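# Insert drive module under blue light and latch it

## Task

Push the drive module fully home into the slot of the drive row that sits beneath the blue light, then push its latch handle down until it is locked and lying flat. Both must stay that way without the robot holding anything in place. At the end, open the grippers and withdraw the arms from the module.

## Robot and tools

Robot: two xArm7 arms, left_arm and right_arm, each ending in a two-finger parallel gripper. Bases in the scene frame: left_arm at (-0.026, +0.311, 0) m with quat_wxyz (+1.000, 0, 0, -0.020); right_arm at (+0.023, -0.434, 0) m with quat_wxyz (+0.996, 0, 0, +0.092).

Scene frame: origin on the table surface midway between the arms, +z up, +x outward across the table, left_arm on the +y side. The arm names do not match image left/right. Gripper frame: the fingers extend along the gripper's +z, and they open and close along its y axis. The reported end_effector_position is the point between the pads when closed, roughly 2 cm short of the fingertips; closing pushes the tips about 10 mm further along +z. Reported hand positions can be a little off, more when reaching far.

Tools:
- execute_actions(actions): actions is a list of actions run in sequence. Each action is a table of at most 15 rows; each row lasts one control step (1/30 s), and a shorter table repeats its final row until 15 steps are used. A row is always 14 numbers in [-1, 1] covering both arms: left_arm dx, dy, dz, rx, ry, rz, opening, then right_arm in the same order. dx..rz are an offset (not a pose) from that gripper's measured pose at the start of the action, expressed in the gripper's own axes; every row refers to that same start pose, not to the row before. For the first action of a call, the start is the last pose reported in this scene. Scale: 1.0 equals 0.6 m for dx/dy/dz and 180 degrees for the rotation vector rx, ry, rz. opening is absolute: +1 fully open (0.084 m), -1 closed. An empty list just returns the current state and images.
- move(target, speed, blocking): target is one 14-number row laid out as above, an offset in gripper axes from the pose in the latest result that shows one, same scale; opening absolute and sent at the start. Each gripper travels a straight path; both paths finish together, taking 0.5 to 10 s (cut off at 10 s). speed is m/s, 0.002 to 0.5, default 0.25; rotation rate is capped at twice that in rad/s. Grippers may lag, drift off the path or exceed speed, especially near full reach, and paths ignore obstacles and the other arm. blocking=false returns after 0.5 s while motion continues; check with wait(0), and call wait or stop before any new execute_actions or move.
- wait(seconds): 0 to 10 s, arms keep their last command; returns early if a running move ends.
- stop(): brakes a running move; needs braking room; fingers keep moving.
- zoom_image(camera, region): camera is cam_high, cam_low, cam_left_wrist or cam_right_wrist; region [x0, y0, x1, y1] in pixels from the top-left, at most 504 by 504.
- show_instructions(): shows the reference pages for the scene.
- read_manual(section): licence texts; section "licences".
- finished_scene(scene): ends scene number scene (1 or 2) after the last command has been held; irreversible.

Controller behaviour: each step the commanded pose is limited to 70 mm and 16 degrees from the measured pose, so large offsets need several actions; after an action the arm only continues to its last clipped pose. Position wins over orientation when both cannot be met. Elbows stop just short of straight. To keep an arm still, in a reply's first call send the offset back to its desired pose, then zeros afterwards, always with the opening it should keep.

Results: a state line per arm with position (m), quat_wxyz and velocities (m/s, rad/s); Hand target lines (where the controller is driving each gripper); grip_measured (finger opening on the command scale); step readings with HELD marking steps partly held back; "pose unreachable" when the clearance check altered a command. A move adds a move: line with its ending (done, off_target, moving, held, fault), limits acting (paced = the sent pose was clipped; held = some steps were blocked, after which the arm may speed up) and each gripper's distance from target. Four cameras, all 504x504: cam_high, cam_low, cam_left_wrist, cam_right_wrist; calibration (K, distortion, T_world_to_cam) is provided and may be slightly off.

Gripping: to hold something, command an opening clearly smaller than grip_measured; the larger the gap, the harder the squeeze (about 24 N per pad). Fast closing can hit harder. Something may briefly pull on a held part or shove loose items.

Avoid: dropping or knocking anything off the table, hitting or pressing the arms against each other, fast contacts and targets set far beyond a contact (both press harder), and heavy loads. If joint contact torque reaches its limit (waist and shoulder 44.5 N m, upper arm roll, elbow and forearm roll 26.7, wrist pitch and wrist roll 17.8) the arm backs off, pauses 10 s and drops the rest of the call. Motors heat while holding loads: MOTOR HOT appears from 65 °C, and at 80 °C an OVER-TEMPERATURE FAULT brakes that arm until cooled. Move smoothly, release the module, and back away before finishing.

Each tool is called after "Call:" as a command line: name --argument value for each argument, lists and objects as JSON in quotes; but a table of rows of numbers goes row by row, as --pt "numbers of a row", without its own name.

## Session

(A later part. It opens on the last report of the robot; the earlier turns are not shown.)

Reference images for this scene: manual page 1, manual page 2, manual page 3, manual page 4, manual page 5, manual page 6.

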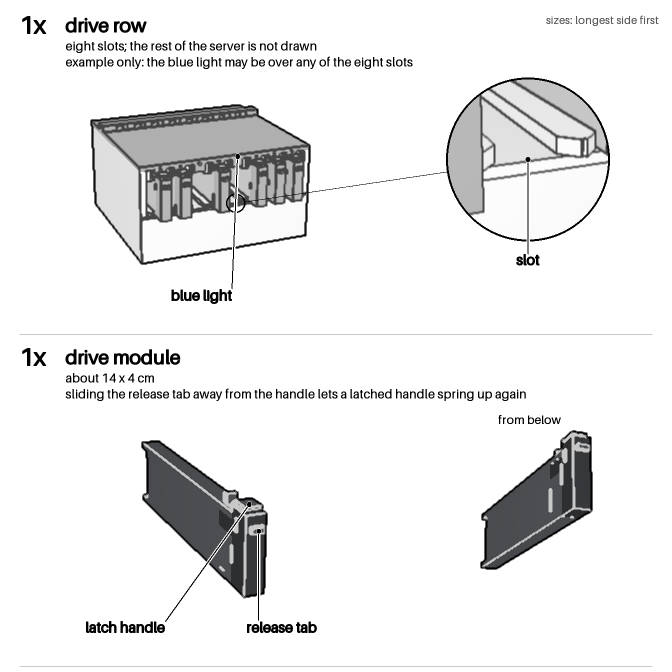

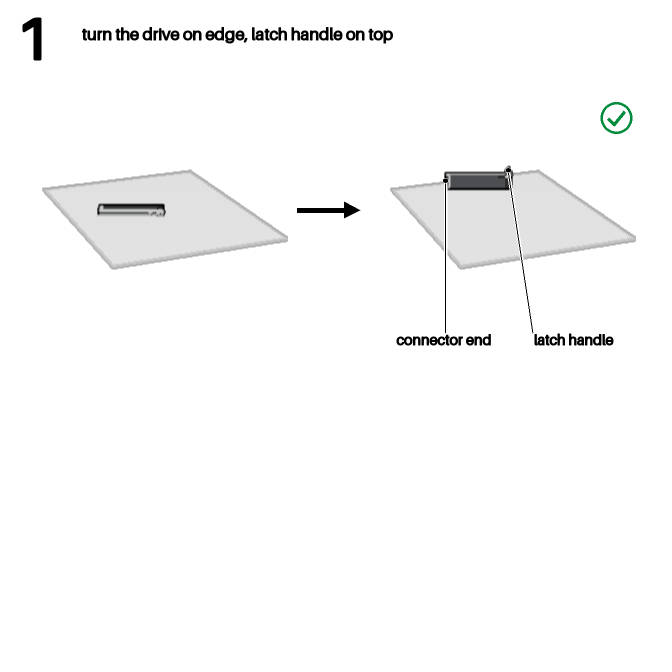

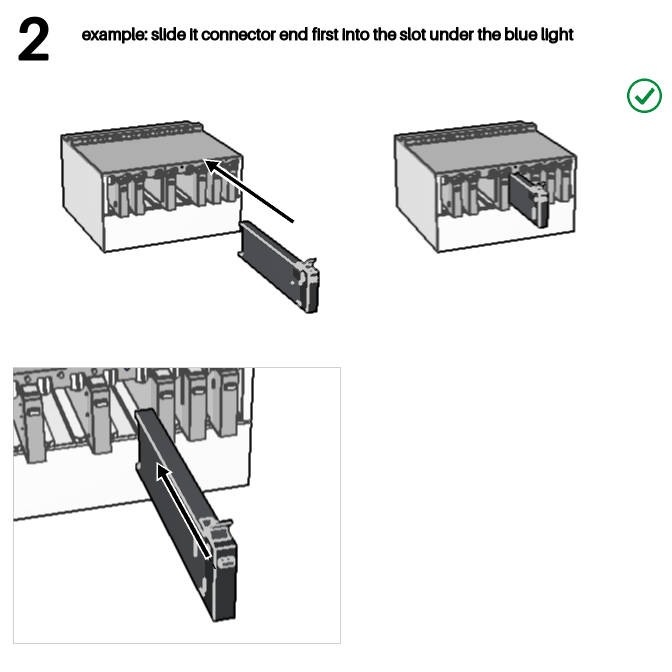

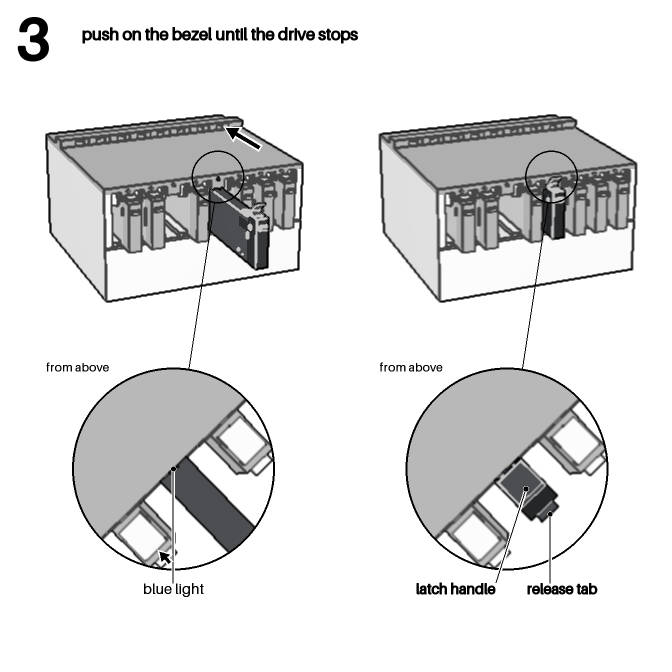

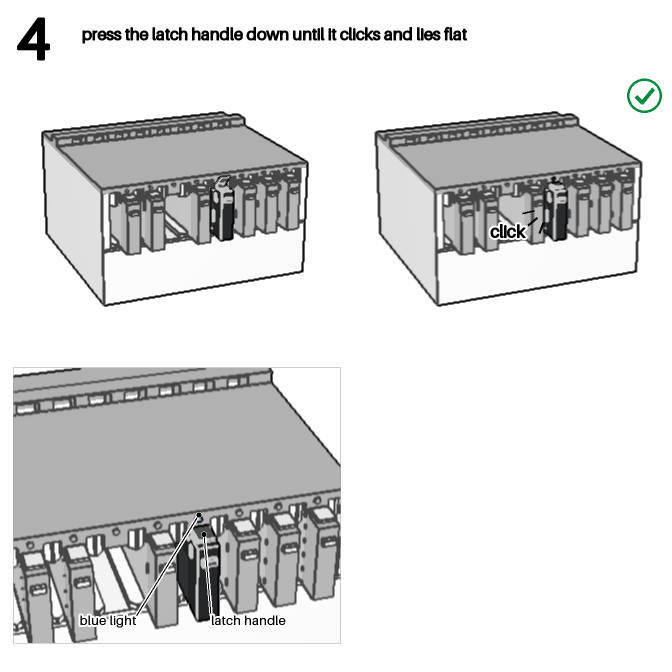

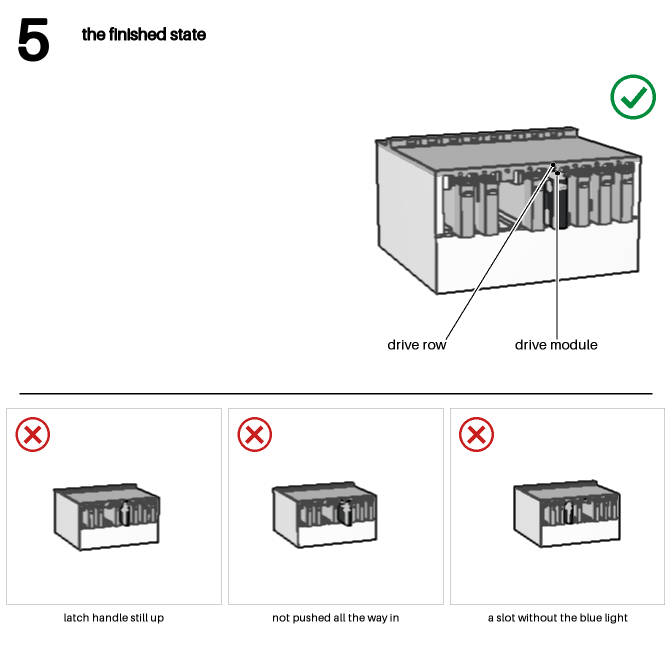

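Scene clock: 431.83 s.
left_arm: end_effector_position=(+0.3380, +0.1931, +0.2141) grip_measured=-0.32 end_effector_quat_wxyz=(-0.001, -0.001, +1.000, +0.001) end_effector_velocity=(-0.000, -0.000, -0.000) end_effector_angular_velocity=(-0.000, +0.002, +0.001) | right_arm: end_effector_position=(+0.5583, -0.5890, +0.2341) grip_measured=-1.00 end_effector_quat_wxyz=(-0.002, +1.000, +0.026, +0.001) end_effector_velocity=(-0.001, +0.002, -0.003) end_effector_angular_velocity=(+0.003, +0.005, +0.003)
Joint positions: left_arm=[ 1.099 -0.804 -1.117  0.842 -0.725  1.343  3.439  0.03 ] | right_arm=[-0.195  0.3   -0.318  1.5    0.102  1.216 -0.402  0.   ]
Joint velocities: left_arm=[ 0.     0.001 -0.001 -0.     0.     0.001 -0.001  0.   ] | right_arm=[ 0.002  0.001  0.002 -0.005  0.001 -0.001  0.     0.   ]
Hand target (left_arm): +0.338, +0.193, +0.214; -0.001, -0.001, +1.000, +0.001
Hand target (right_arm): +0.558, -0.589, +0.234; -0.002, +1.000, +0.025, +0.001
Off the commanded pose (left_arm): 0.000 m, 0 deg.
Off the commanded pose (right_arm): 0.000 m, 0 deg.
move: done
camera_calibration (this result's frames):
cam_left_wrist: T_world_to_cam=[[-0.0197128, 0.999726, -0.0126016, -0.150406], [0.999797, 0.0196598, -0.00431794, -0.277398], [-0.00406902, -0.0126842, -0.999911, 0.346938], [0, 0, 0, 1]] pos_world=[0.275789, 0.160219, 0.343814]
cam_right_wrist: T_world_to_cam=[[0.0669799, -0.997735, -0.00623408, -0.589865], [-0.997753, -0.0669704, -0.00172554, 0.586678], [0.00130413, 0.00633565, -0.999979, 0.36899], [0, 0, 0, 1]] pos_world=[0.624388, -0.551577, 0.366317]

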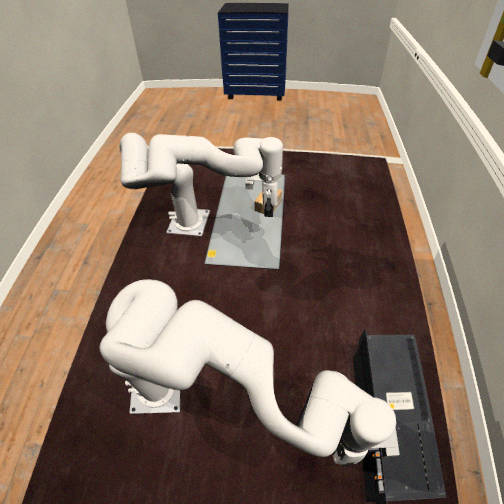

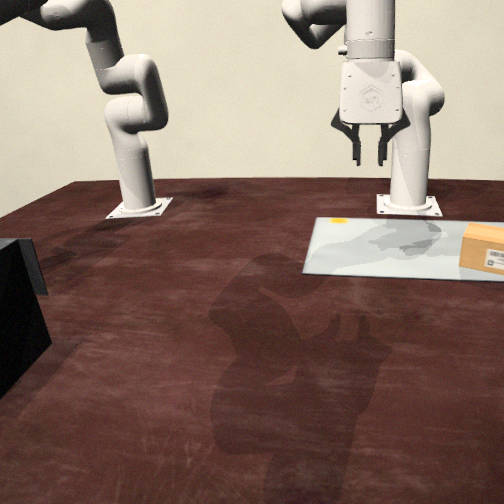

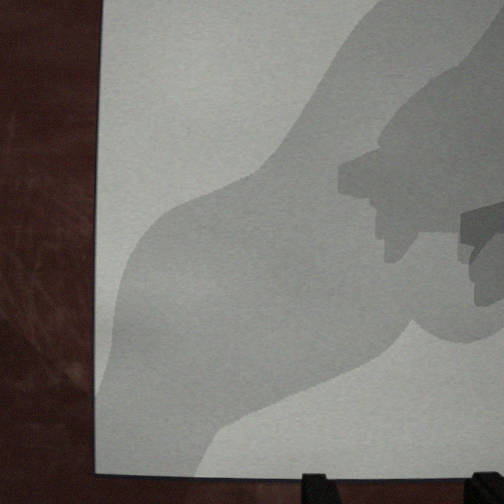

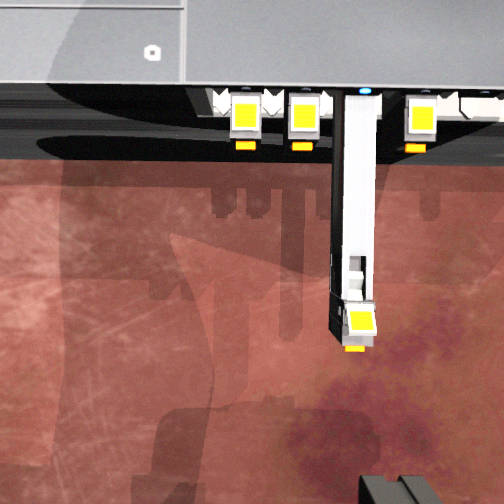

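Call:
move --target '[0,0,0,0,0,0,-0.3,0,0,0.127,0,0,0,-1]' --speed 0.08

Call:
move --target '[0,0,0,0,0,0,-0.3,0.148,0,0,0,0,0,-1]' --speed 0.025

Scene clock: 438.63 s.
left_arm: end_effector_position=(+0.3380, +0.1931, +0.2141) grip_measured=-0.32 end_effector_quat_wxyz=(-0.001, -0.001, +1.000, +0.001) end_effector_velocity=(+0.000, +0.000, +0.000) end_effector_angular_velocity=(+0.000, -0.001, +0.000) | right_arm: end_effector_position=(+0.5588, -0.5886, +0.1585) grip_measured=-1.00 end_effector_quat_wxyz=(-0.002, +1.000, +0.026, +0.001) end_effector_velocity=(+0.001, -0.000, +0.001) end_effector_angular_velocity=(-0.000, -0.004, -0.001)
Joint positions: left_arm=[ 1.099 -0.804 -1.117  0.842 -0.725  1.343  3.439  0.03 ] | right_arm=[-0.197  0.363 -0.307  1.366  0.131  1.021 -0.422  0.   ]
Joint velocities: left_arm=[ 0.    -0.001  0.     0.    -0.    -0.     0.    -0.   ] | right_arm=[-0.    -0.002 -0.     0.     0.001 -0.001 -0.     0.   ]
Hand target (left_arm): +0.338, +0.193, +0.214; -0.001, -0.001, +1.000, +0.001
Hand target (right_arm): +0.558, -0.588, +0.158; -0.002, +1.000, +0.026, +0.001
Off the commanded pose (left_arm): 0.000 m, 0 deg.
Off the commanded pose (right_arm): 0.001 m, 0 deg.
move: done
camera_calibration (this result's frames):
cam_left_wrist: T_world_to_cam=[[-0.0197127, 0.999726, -0.0126015, -0.150406], [0.999797, 0.0196596, -0.00431783, -0.277398], [-0.0040689, -0.0126841, -0.999911, 0.346938], [0, 0, 0, 1]] pos_world=[0.275789, 0.160219, 0.343814]
cam_right_wrist: T_world_to_cam=[[0.0675164, -0.997701, -0.0058758, -0.590266], [-0.997715, -0.0674992, -0.00308435, 0.586969], [0.00268065, 0.00607061, -0.999978, 0.292515], [0, 0, 0, 1]] pos_world=[0.624696, -0.551065, 0.290851]

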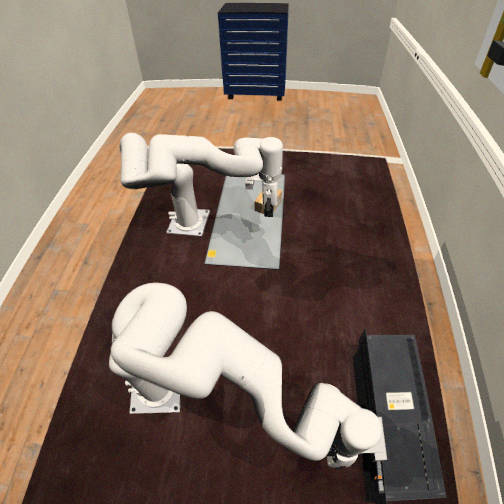

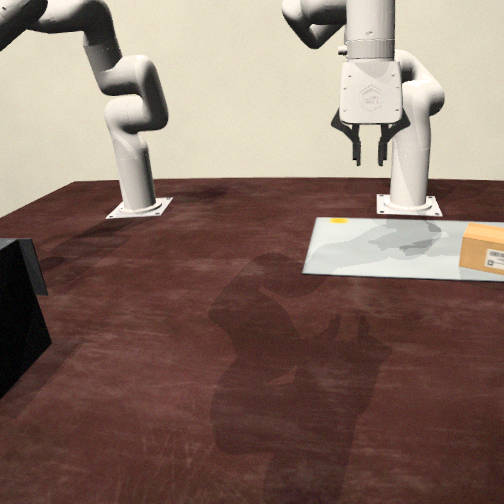

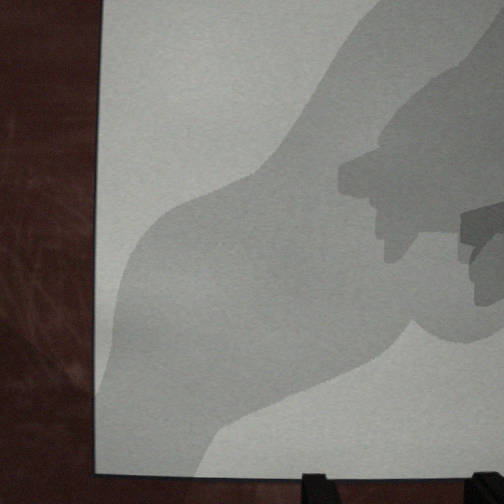

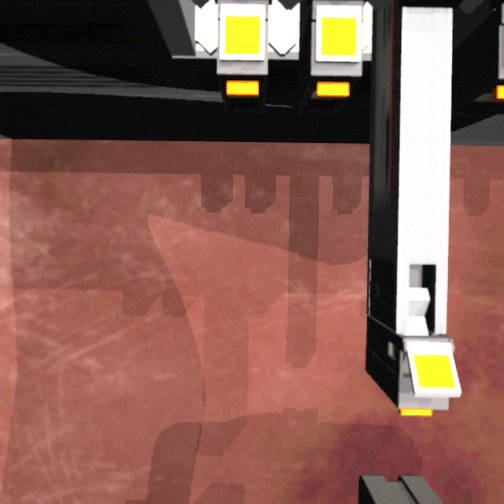

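Scene clock: 442.40 s.
left_arm: end_effector_position=(+0.3380, +0.1931, +0.2141) grip_measured=-0.32 end_effector_quat_wxyz=(-0.001, -0.001, +1.000, +0.001) end_effector_velocity=(+0.000, +0.000, +0.000) end_effector_angular_velocity=(-0.001, +0.000, +0.004) | right_arm: end_effector_position=(+0.6434, -0.5846, +0.1565) grip_measured=-1.00 end_effector_quat_wxyz=(-0.003, +1.000, +0.025, -0.006) end_effector_velocity=(+0.001, +0.001, +0.002) end_effector_angular_velocity=(+0.004, +0.004, -0.001)
Joint positions: left_arm=[ 1.099 -0.804 -1.117  0.842 -0.725  1.343  3.439  0.03 ] | right_arm=[-0.236  0.668 -0.273  1.833  0.182  1.201 -0.387  0.   ]
Joint velocities: left_arm=[ 0.     0.     0.    -0.    -0.     0.    -0.003 -0.   ] | right_arm=[ 0.002  0.007 -0.005  0.016  0.006  0.015 -0.     0.   ]
Hand target (left_arm): +0.338, +0.193, +0.214; -0.001, -0.001, +1.000, +0.001
Hand target (right_arm): +0.647, -0.584, +0.159; -0.001, +1.000, +0.026, +0.001
Off the commanded pose (left_arm): 0.000 m, 0 deg.
Off the commanded pose (right_arm): 0.005 m, 1 deg.
move: off_target (right_arm)
camera_calibration (this result's frames):
cam_left_wrist: T_world_to_cam=[[-0.0197122, 0.999726, -0.0126015, -0.150406], [0.999797, 0.0196592, -0.00431794, -0.277398], [-0.00406903, -0.0126841, -0.999911, 0.346938], [0, 0, 0, 1]] pos_world=[0.275789, 0.160219, 0.343814]
cam_right_wrist: T_world_to_cam=[[0.0652002, -0.997835, -0.00863134, -0.590213], [-0.997811, -0.0652898, 0.0105381, 0.670892], [-0.0110788, 0.00792536, -0.999907, 0.300191], [0, 0, 0, 1]] pos_world=[0.711231, -0.547512, 0.287999]

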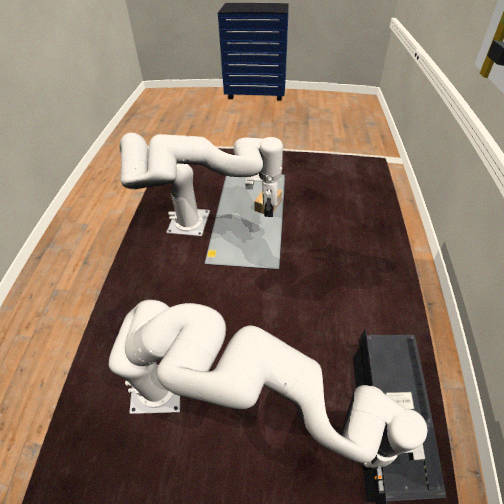

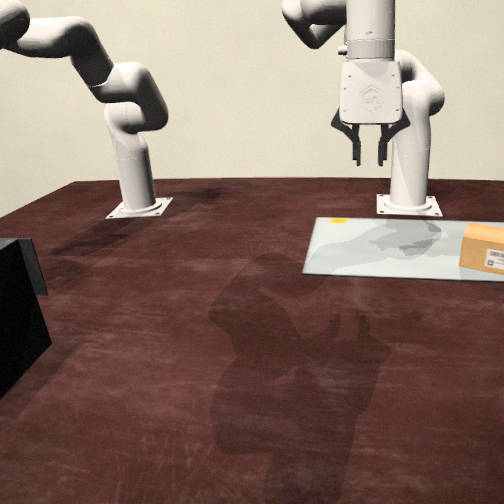

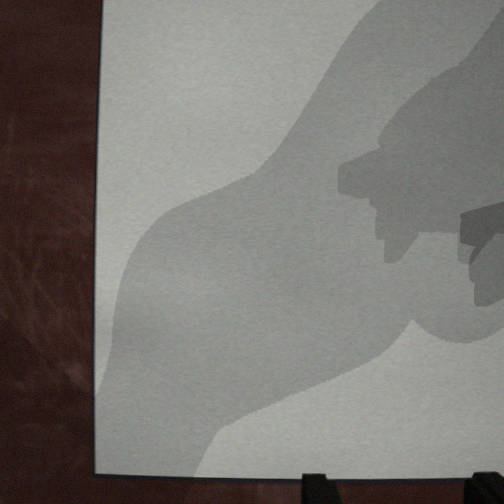

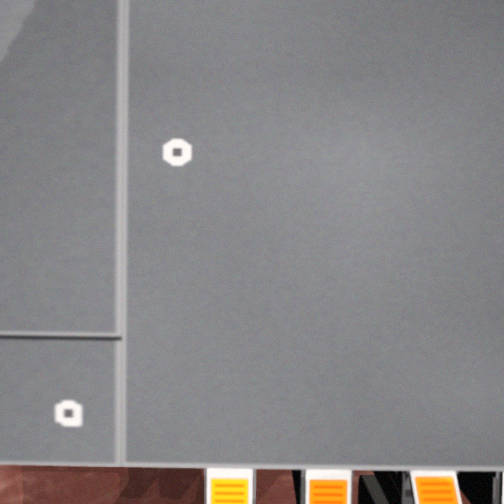

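Call:
move --target '[0,0,0,0,0,0,-0.3,-0.035,0,0,0,0,0,-1]' --speed 0.05

Call:
move --target '[0,0,0,0,0,0,-0.3,0,0,-0.095,0,0,0,-1]' --speed 0.08

Scene clock: 448.20 s.
left_arm: end_effector_position=(+0.3380, +0.1931, +0.2141) grip_measured=-0.32 end_effector_quat_wxyz=(-0.001, -0.001, +1.000, +0.001) end_effector_velocity=(-0.000, -0.000, -0.000) end_effector_angular_velocity=(+0.001, +0.000, -0.002) | right_arm: end_effector_position=(+0.6228, -0.5852, +0.1569) grip_measured=-1.00 end_effector_quat_wxyz=(-0.003, +1.000, +0.025, -0.005) end_effector_velocity=(-0.002, +0.000, -0.003) end_effector_angular_velocity=(+0.001, +0.006, -0.000)
Joint positions: left_arm=[ 1.099 -0.804 -1.117  0.842 -0.725  1.343  3.439  0.03 ] | right_arm=[-0.224  0.588 -0.28   1.705  0.171  1.152 -0.397  0.   ]
Joint velocities: left_arm=[-0.    -0.001 -0.001 -0.    -0.     0.     0.001  0.   ] | right_arm=[ 0.001  0.001 -0.001 -0.005  0.     0.001 -0.     0.   ]
Hand target (left_arm): +0.338, +0.193, +0.214; -0.001, -0.001, +1.000, +0.001
Hand target (right_arm): +0.622, -0.586, +0.157; -0.003, +1.000, +0.025, -0.006
Off the commanded pose (left_arm): 0.000 m, 0 deg.
Off the commanded pose (right_arm): 0.001 m, 0 deg.
move: done
camera_calibration (this result's frames):
cam_left_wrist: T_world_to_cam=[[-0.0197122, 0.999726, -0.0126013, -0.150406], [0.999797, 0.0196592, -0.00431781, -0.277398], [-0.0040689, -0.0126839, -0.999911, 0.346938], [0, 0, 0, 1]] pos_world=[0.275789, 0.160219, 0.343814]
cam_right_wrist: T_world_to_cam=[[0.0659636, -0.997782, -0.00897161, -0.589836], [-0.997768, -0.0660507, 0.00978197, 0.64994], [-0.0103529, 0.00830633, -0.999912, 0.300117], [0, 0, 0, 1]] pos_world=[0.690505, -0.548091, 0.288441]

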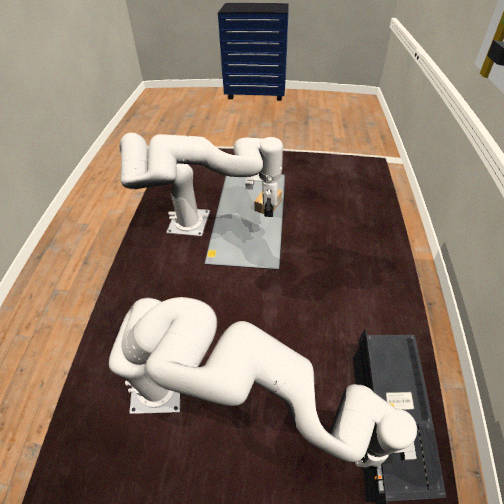

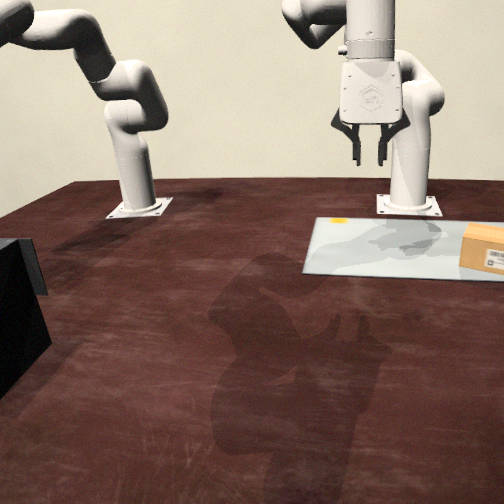

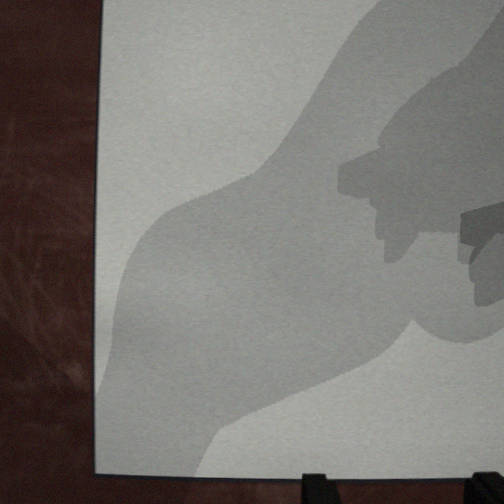

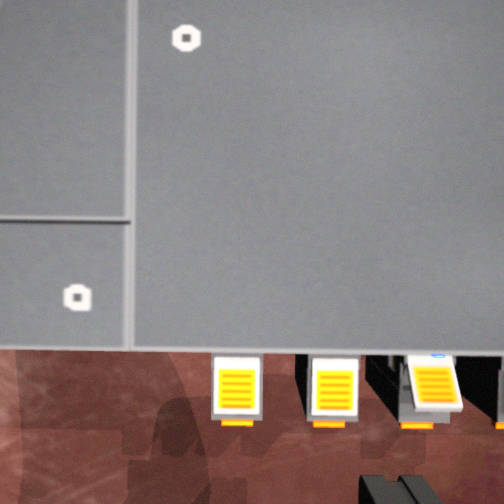

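Scene clock: 449.20 s.
left_arm: end_effector_position=(+0.3380, +0.1931, +0.2141) grip_measured=-0.32 end_effector_quat_wxyz=(-0.001, -0.001, +1.000, +0.001) end_effector_velocity=(+0.000, -0.000, -0.000) end_effector_angular_velocity=(-0.002, -0.000, +0.001) | right_arm: end_effector_position=(+0.6232, -0.5857, +0.2134) grip_measured=-1.00 end_effector_quat_wxyz=(-0.003, +1.000, +0.025, -0.006) end_effector_velocity=(-0.003, +0.002, -0.008) end_effector_angular_velocity=(+0.005, +0.019, +0.001)
Joint positions: left_arm=[ 1.099 -0.804 -1.117  0.842 -0.725  1.343  3.439  0.03 ] | right_arm=[-0.23   0.557 -0.287  1.82   0.158  1.297 -0.387  0.   ]
Joint velocities: left_arm=[ 0.     0.001  0.    -0.    -0.001 -0.    -0.     0.   ] | right_arm=[ 0.001  0.008  0.001 -0.007  0.001  0.004 -0.     0.   ]
Hand target (left_arm): +0.338, +0.193, +0.214; -0.001, -0.001, +1.000, +0.001
Hand target (right_arm): +0.623, -0.586, +0.214; -0.003, +1.000, +0.025, -0.005
Off the commanded pose (left_arm): 0.000 m, 0 deg.
Off the commanded pose (right_arm): 0.001 m, 0 deg.
move: done
camera_calibration (this result's frames):
cam_left_wrist: T_world_to_cam=[[-0.0197121, 0.999726, -0.0126011, -0.150406], [0.999797, 0.019659, -0.00431794, -0.277398], [-0.00406903, -0.0126837, -0.999911, 0.346937], [0, 0, 0, 1]] pos_world=[0.275789, 0.160219, 0.343814]
cam_right_wrist: T_world_to_cam=[[0.0654755, -0.997811, -0.00923608, -0.589501], [-0.997789, -0.0655739, 0.0107828, 0.649772], [-0.0113648, 0.00850966, -0.999899, 0.357308], [0, 0, 0, 1]] pos_world=[0.690994, -0.548644, 0.344821]

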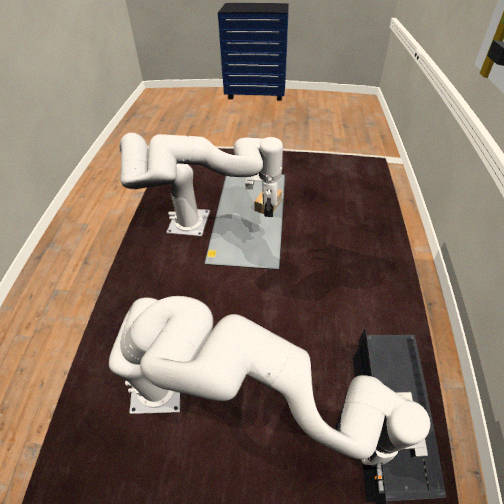

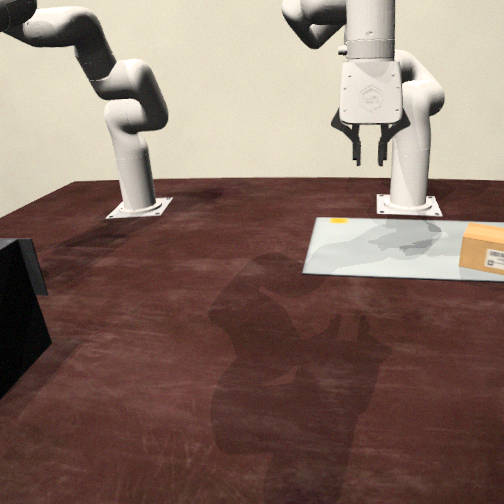

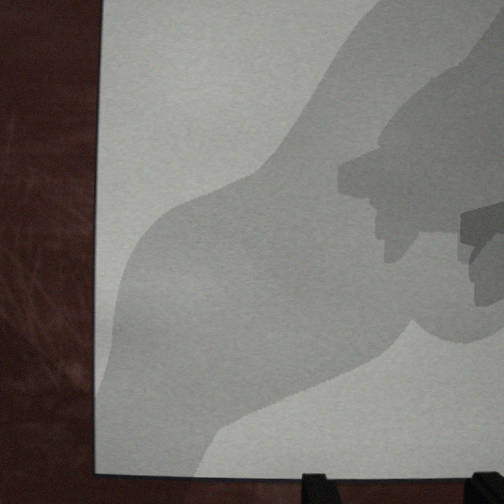

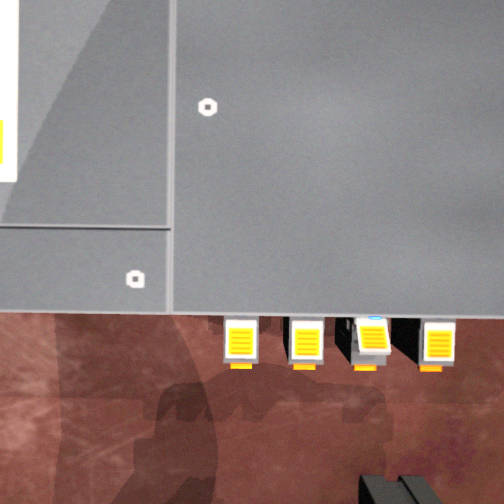

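Call:
move --target '[0,0,0,0,0,0,-0.3,0.053,0,0,0,0,0,-1]' --speed 0.05

Call:
move --target '[0,0,0,0,0,0,-0.3,0,0,0.043,0,0,0,-1]' --speed 0.012

Scene clock: 456.17 s.
left_arm: end_effector_position=(+0.3380, +0.1931, +0.2141) grip_measured=-0.32 end_effector_quat_wxyz=(-0.001, -0.001, +1.000, +0.001) end_effector_velocity=(-0.000, +0.000, +0.000) end_effector_angular_velocity=(+0.000, -0.001, -0.001) | right_arm: end_effector_position=(+0.6549, -0.5842, +0.2131) grip_measured=-1.00 end_effector_quat_wxyz=(-0.003, +1.000, +0.025, -0.006) end_effector_velocity=(+0.001, -0.000, +0.004) end_effector_angular_velocity=(+0.001, -0.007, -0.002)
Joint positions: left_arm=[ 1.099 -0.804 -1.117  0.842 -0.725  1.343  3.439  0.03 ] | right_arm=[-0.256  0.697 -0.272  2.044  0.178  1.382 -0.369  0.   ]
Joint velocities: left_arm=[-0.    -0.001  0.    -0.    -0.     0.     0.001 -0.   ] | right_arm=[-0.001 -0.002 -0.001  0.008  0.003  0.003  0.001  0.   ]
Hand target (left_arm): +0.338, +0.193, +0.214; -0.001, -0.001, +1.000, +0.001
Hand target (right_arm): +0.655, -0.584, +0.213; -0.003, +1.000, +0.025, -0.006
Off the commanded pose (left_arm): 0.000 m, 0 deg.
Off the commanded pose (right_arm): 0.000 m, 0 deg.
move: done
camera_calibration (this result's frames):
cam_left_wrist: T_world_to_cam=[[-0.019712, 0.999726, -0.0126009, -0.150406], [0.999797, 0.019659, -0.00431809, -0.277398], [-0.00406919, -0.0126835, -0.999911, 0.346937], [0, 0, 0, 1]] pos_world=[0.275788, 0.160219, 0.343814]
cam_right_wrist: T_world_to_cam=[[0.0653361, -0.997825, -0.00873041, -0.590076], [-0.997801, -0.0654275, 0.0106376, 0.681634], [-0.0111856, 0.00801619, -0.999905, 0.35704], [0, 0, 0, 1]] pos_world=[0.722682, -0.547057, 0.344604]

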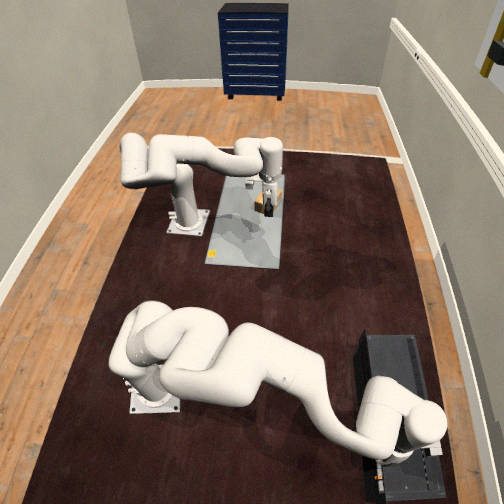

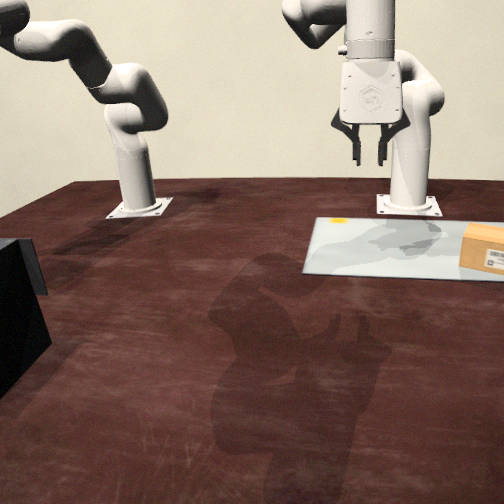

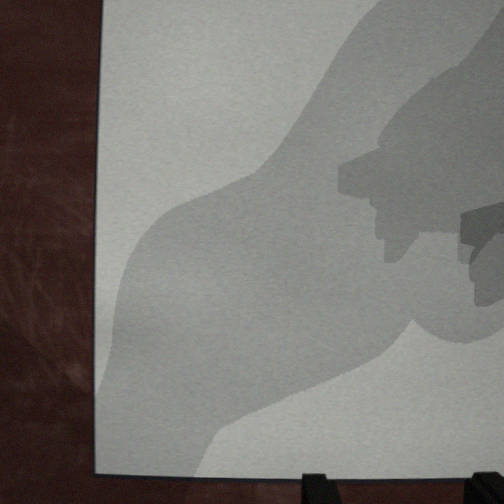

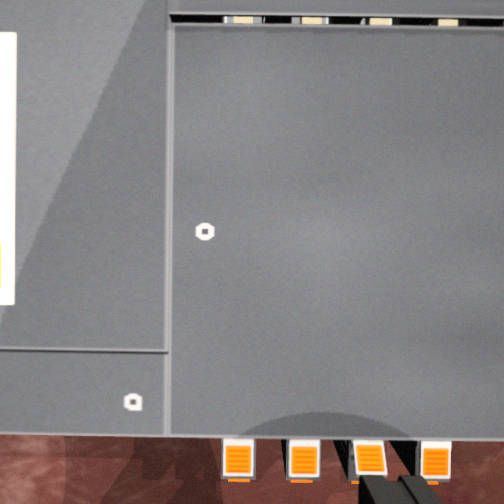

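Scene clock: 458.53 s.
left_arm: end_effector_position=(+0.3380, +0.1931, +0.2141) grip_measured=-0.32 end_effector_quat_wxyz=(-0.001, -0.001, +1.000, +0.001) end_effector_velocity=(-0.000, -0.000, -0.000) end_effector_angular_velocity=(-0.000, +0.001, +0.001) | right_arm: end_effector_position=(+0.6550, -0.5841, +0.1894) grip_measured=-1.00 end_effector_quat_wxyz=(-0.002, +1.000, +0.025, -0.004) end_effector_velocity=(-0.000, -0.002, -0.002) end_effector_angular_velocity=(+0.001, +0.001, -0.004)
Joint positions: left_arm=[ 1.099 -0.804 -1.117  0.842 -0.725  1.343  3.439  0.03 ] | right_arm=[-0.249  0.697 -0.272  1.975  0.182  1.311 -0.374  0.   ]
Joint velocities: left_arm=[-0.     0.     0.    -0.     0.     0.001 -0.001 -0.   ] | right_arm=[-0.001  0.002 -0.002 -0.002  0.002 -0.002  0.     0.   ]
Hand target (left_arm): +0.338, +0.193, +0.214; -0.001, -0.001, +1.000, +0.001
Hand target (right_arm): +0.655, -0.584, +0.187; -0.003, +1.000, +0.025, -0.006
Off the commanded pose (left_arm): 0.000 m, 0 deg.
Off the commanded pose (right_arm): 0.002 m, 0 deg.
move: done
camera_calibration (this result's frames):
cam_left_wrist: T_world_to_cam=[[-0.019712, 0.999726, -0.012601, -0.150406], [0.999797, 0.0196589, -0.00431797, -0.277398], [-0.00406906, -0.0126835, -0.999911, 0.346937], [0, 0, 0, 1]] pos_world=[0.275788, 0.160219, 0.343814]
cam_right_wrist: T_world_to_cam=[[0.0655554, -0.997818, -0.00786854, -0.590573], [-0.997816, -0.0656156, 0.00764286, 0.6825], [-0.00814248, 0.00735032, -0.99994, 0.33096], [0, 0, 0, 1]] pos_world=[0.722419, -0.546934, 0.321077]

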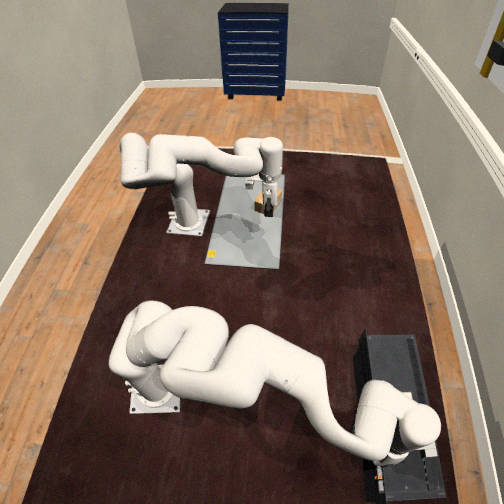

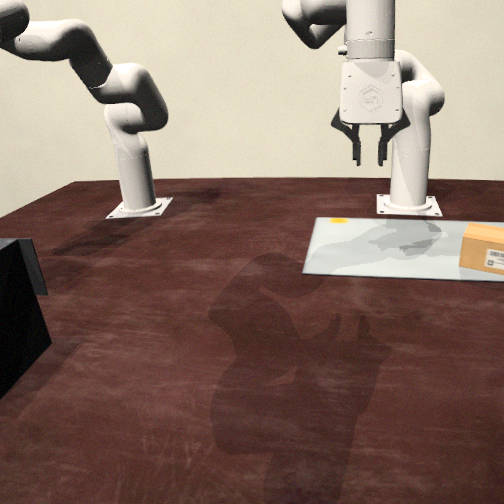

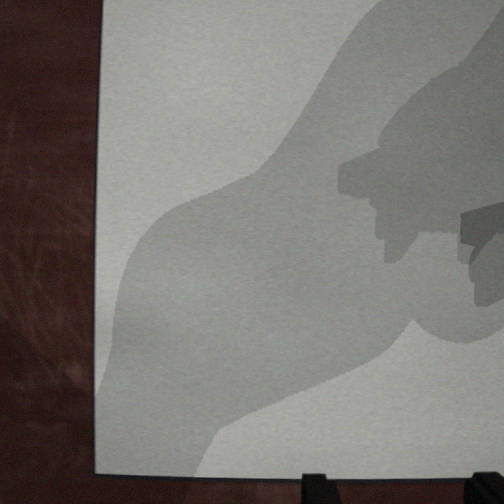

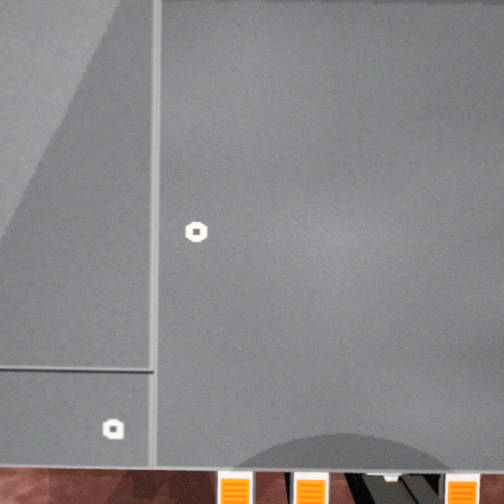

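Call:
move --target '[0,0,0,0,0,0,-0.3,0,0,0.008,0,0,0,-1]' --speed 0.005

Call:
move --target '[-0,0,0,0,0,0,-0.3,-0.02,0,-0.1,0,0,0,-1]' --speed 0.06

Call:
move --target '[-0,0,0,0,0,0,-0.3,-0.08,0,0,0,0,0,-1]' --speed 0.1

Scene clock: 465.53 s.
left_arm: end_effector_position=(+0.3380, +0.1931, +0.2141) grip_measured=-0.32 end_effector_quat_wxyz=(-0.001, -0.001, +1.000, +0.001) end_effector_velocity=(-0.000, +0.000, -0.000) end_effector_angular_velocity=(-0.000, +0.001, +0.000) | right_arm: end_effector_position=(+0.6551, -0.5842, +0.1879) grip_measured=-1.00 end_effector_quat_wxyz=(-0.002, +1.000, +0.025, -0.002) end_effector_velocity=(+0.000, -0.000, +0.001) end_effector_angular_velocity=(-0.001, -0.002, -0.000)
Joint positions: left_arm=[ 1.099 -0.804 -1.117  0.842 -0.725  1.343  3.439  0.03 ] | right_arm=[-0.248  0.692 -0.271  1.964  0.182  1.299 -0.375  0.   ]
Joint velocities: left_arm=[ 0.     0.001 -0.    -0.     0.001  0.    -0.001  0.   ] | right_arm=[-0.001 -0.002  0.002 -0.002 -0.003 -0.002  0.001  0.   ]
Hand target (left_arm): +0.338, +0.193, +0.214; -0.001, -0.001, +1.000, +0.001
Hand target (right_arm): +0.655, -0.584, +0.185; -0.002, +1.000, +0.025, -0.004
Off the commanded pose (left_arm): 0.000 m, 0 deg.
Off the commanded pose (right_arm): 0.003 m, 0 deg.
move: done
camera_calibration (this result's frames):
cam_left_wrist: T_world_to_cam=[[-0.0197121, 0.999726, -0.0126009, -0.150406], [0.999797, 0.0196591, -0.00431811, -0.277398], [-0.00406921, -0.0126835, -0.999911, 0.346937], [0, 0, 0, 1]] pos_world=[0.275788, 0.160219, 0.343814]
cam_right_wrist: T_world_to_cam=[[0.0654688, -0.997827, -0.00737209, -0.59068], [-0.997848, -0.065494, 0.00321933, 0.68356], [-0.00369516, 0.00714546, -0.999968, 0.326425], [0, 0, 0, 1]] pos_world=[0.721966, -0.54696, 0.319859]

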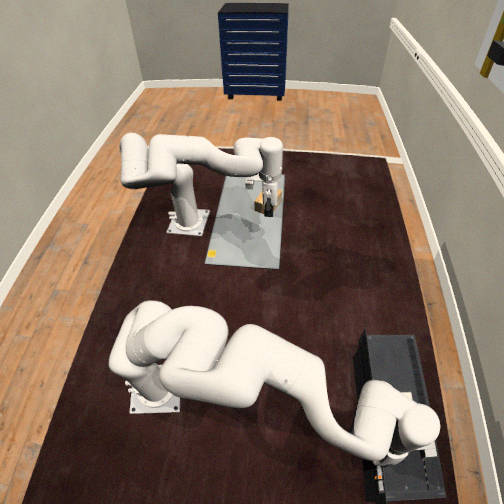

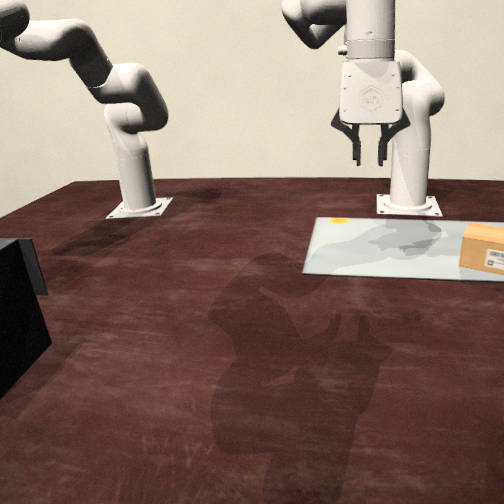

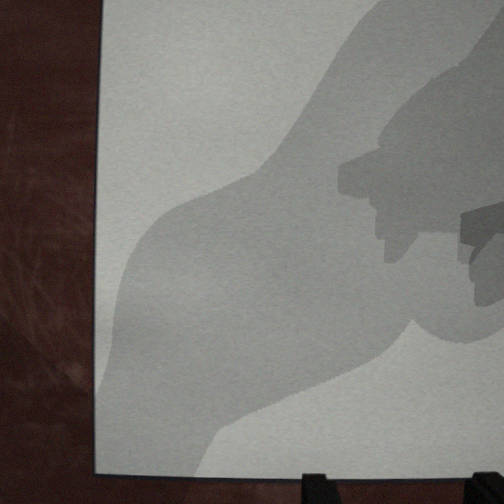

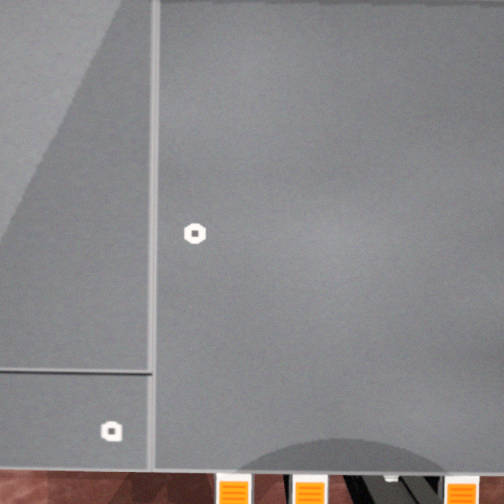

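Scene clock: 466.83 s.
left_arm: end_effector_position=(+0.3380, +0.1931, +0.2141) grip_measured=-0.32 end_effector_quat_wxyz=(-0.001, -0.001, +1.000, +0.001) end_effector_velocity=(-0.000, +0.000, -0.000) end_effector_angular_velocity=(+0.002, +0.000, -0.001) | right_arm: end_effector_position=(+0.6432, -0.5853, +0.2475) grip_measured=-1.00 end_effector_quat_wxyz=(-0.002, +1.000, +0.025, -0.002) end_effector_velocity=(-0.002, +0.001, -0.007) end_effector_angular_velocity=(+0.004, +0.016, +0.000)
Joint positions: left_arm=[ 1.099 -0.804 -1.117  0.842 -0.725  1.343  3.439  0.03 ] | right_arm=[-0.257  0.637 -0.277  2.045  0.168  1.434 -0.371  0.   ]
Joint velocities: left_arm=[ 0.    -0.001 -0.    -0.     0.001 -0.     0.     0.   ] | right_arm=[ 0.001  0.007  0.001 -0.006  0.     0.003  0.     0.   ]
Hand target (left_arm): +0.338, +0.193, +0.214; -0.001, -0.001, +1.000, +0.001
Hand target (right_arm): +0.643, -0.585, +0.248; -0.002, +1.000, +0.025, -0.002
Off the commanded pose (left_arm): 0.000 m, 0 deg.
Off the commanded pose (right_arm): 0.001 m, 0 deg.
move: done
camera_calibration (this result's frames):
cam_left_wrist: T_world_to_cam=[[-0.0197124, 0.999726, -0.012601, -0.150406], [0.999797, 0.0196594, -0.00431799, -0.277398], [-0.00406908, -0.0126836, -0.999911, 0.346937], [0, 0, 0, 1]] pos_world=[0.275789, 0.160219, 0.343814]
cam_right_wrist: T_world_to_cam=[[0.0649644, -0.997858, -0.00769949, -0.590136], [-0.997878, -0.064996, 0.00393426, 0.671546], [-0.00442627, 0.00742756, -0.999963, 0.386623], [0, 0, 0, 1]] pos_world=[0.71017, -0.548096, 0.379423]

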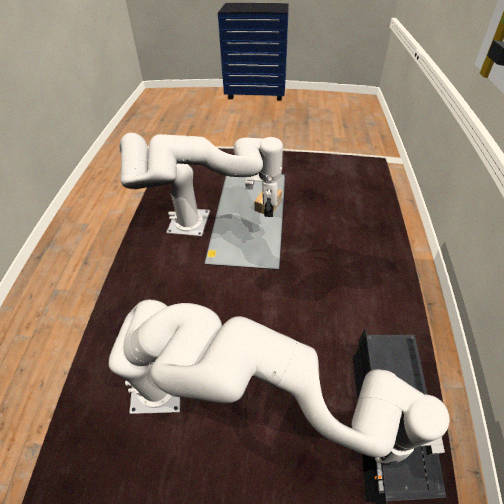

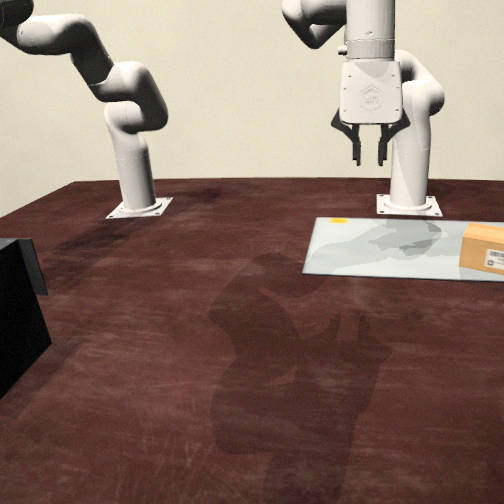

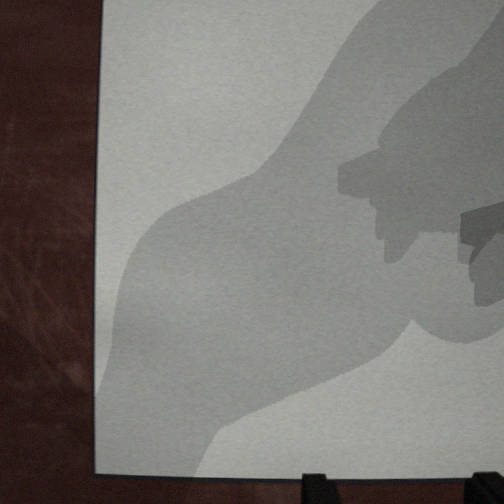

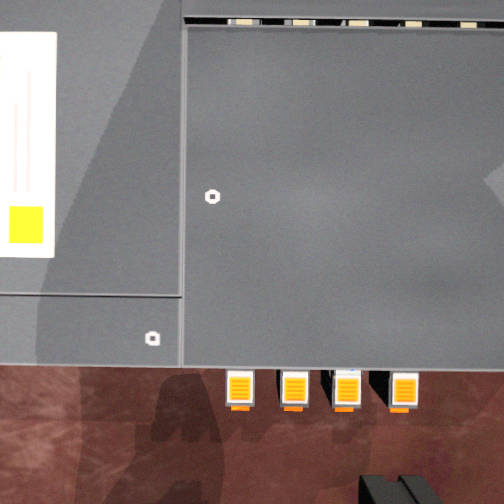

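Scene clock: 467.63 s.
left_arm: end_effector_position=(+0.3380, +0.1931, +0.2141) grip_measured=-0.32 end_effector_quat_wxyz=(-0.001, -0.001, +1.000, +0.001) end_effector_velocity=(-0.000, -0.001, -0.000) end_effector_angular_velocity=(-0.000, +0.000, +0.000) | right_arm: end_effector_position=(+0.5954, -0.5874, +0.2475) grip_measured=-1.00 end_effector_quat_wxyz=(-0.003, +1.000, +0.025, -0.002) end_effector_velocity=(-0.001, +0.003, -0.005) end_effector_angular_velocity=(+0.003, +0.007, +0.005)
Joint positions: left_arm=[ 1.099 -0.804 -1.117  0.842 -0.725  1.343  3.439  0.03 ] | right_arm=[-0.221  0.434 -0.297  1.73   0.131  1.321 -0.391  0.   ]
Joint velocities: left_arm=[-0.    -0.001 -0.001  0.    -0.001  0.    -0.001 -0.   ] | right_arm=[ 0.002  0.002  0.004 -0.009 -0.    -0.003  0.     0.   ]
Hand target (left_arm): +0.338, +0.193, +0.214; -0.001, -0.001, +1.000, +0.001
Hand target (right_arm): +0.595, -0.588, +0.248; -0.003, +1.000, +0.025, -0.002
Off the commanded pose (left_arm): 0.000 m, 0 deg.
Off the commanded pose (right_arm): 0.000 m, 0 deg.
move: done
camera_calibration (this result's frames):
cam_left_wrist: T_world_to_cam=[[-0.0197124, 0.999726, -0.012601, -0.150406], [0.999797, 0.0196594, -0.00431774, -0.277398], [-0.00406883, -0.0126835, -0.999911, 0.346937], [0, 0, 0, 1]] pos_world=[0.275789, 0.160219, 0.343814]
cam_right_wrist: T_world_to_cam=[[0.0653994, -0.997823, -0.00844386, -0.589257], [-0.997848, -0.0654364, 0.00418125, 0.623383], [-0.00472468, 0.00815224, -0.999956, 0.38698], [0, 0, 0, 1]] pos_world=[0.662407, -0.550338, 0.379381]

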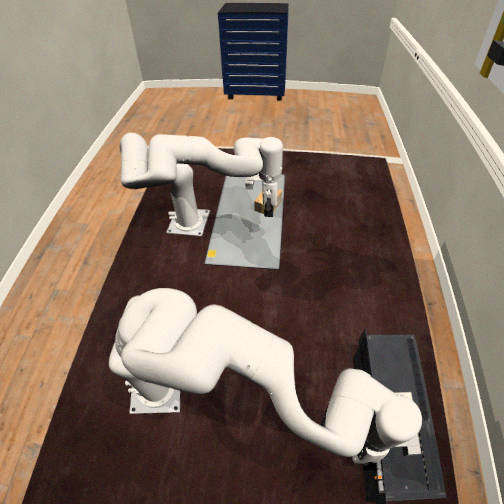

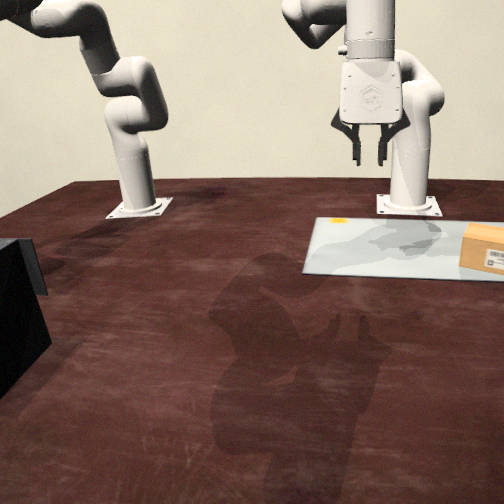

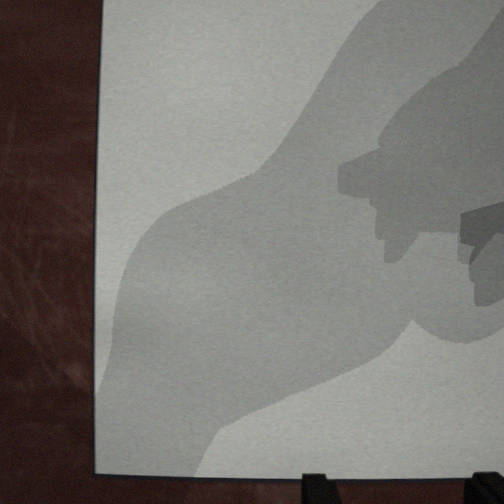

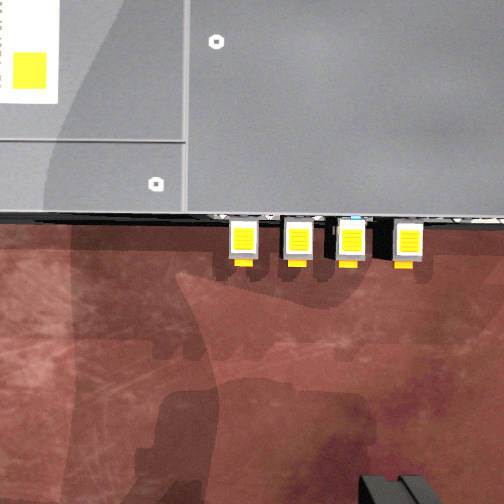

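Call:
zoom_image --camera "cam_right_wrist" --region '[210,190,450,290]'

Region (210, 190, 450, 290) of cam_right_wrist's 504x504 image, scaled by 2.100, with more detail than that image has; it fills the top 210 rows of this view, and the rest is white.

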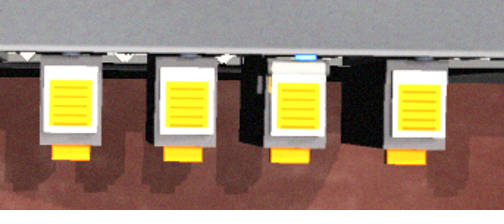

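Flat and flush with neighbours.

Call:
finished_scene --scene 2

The scene is finished: the task was done.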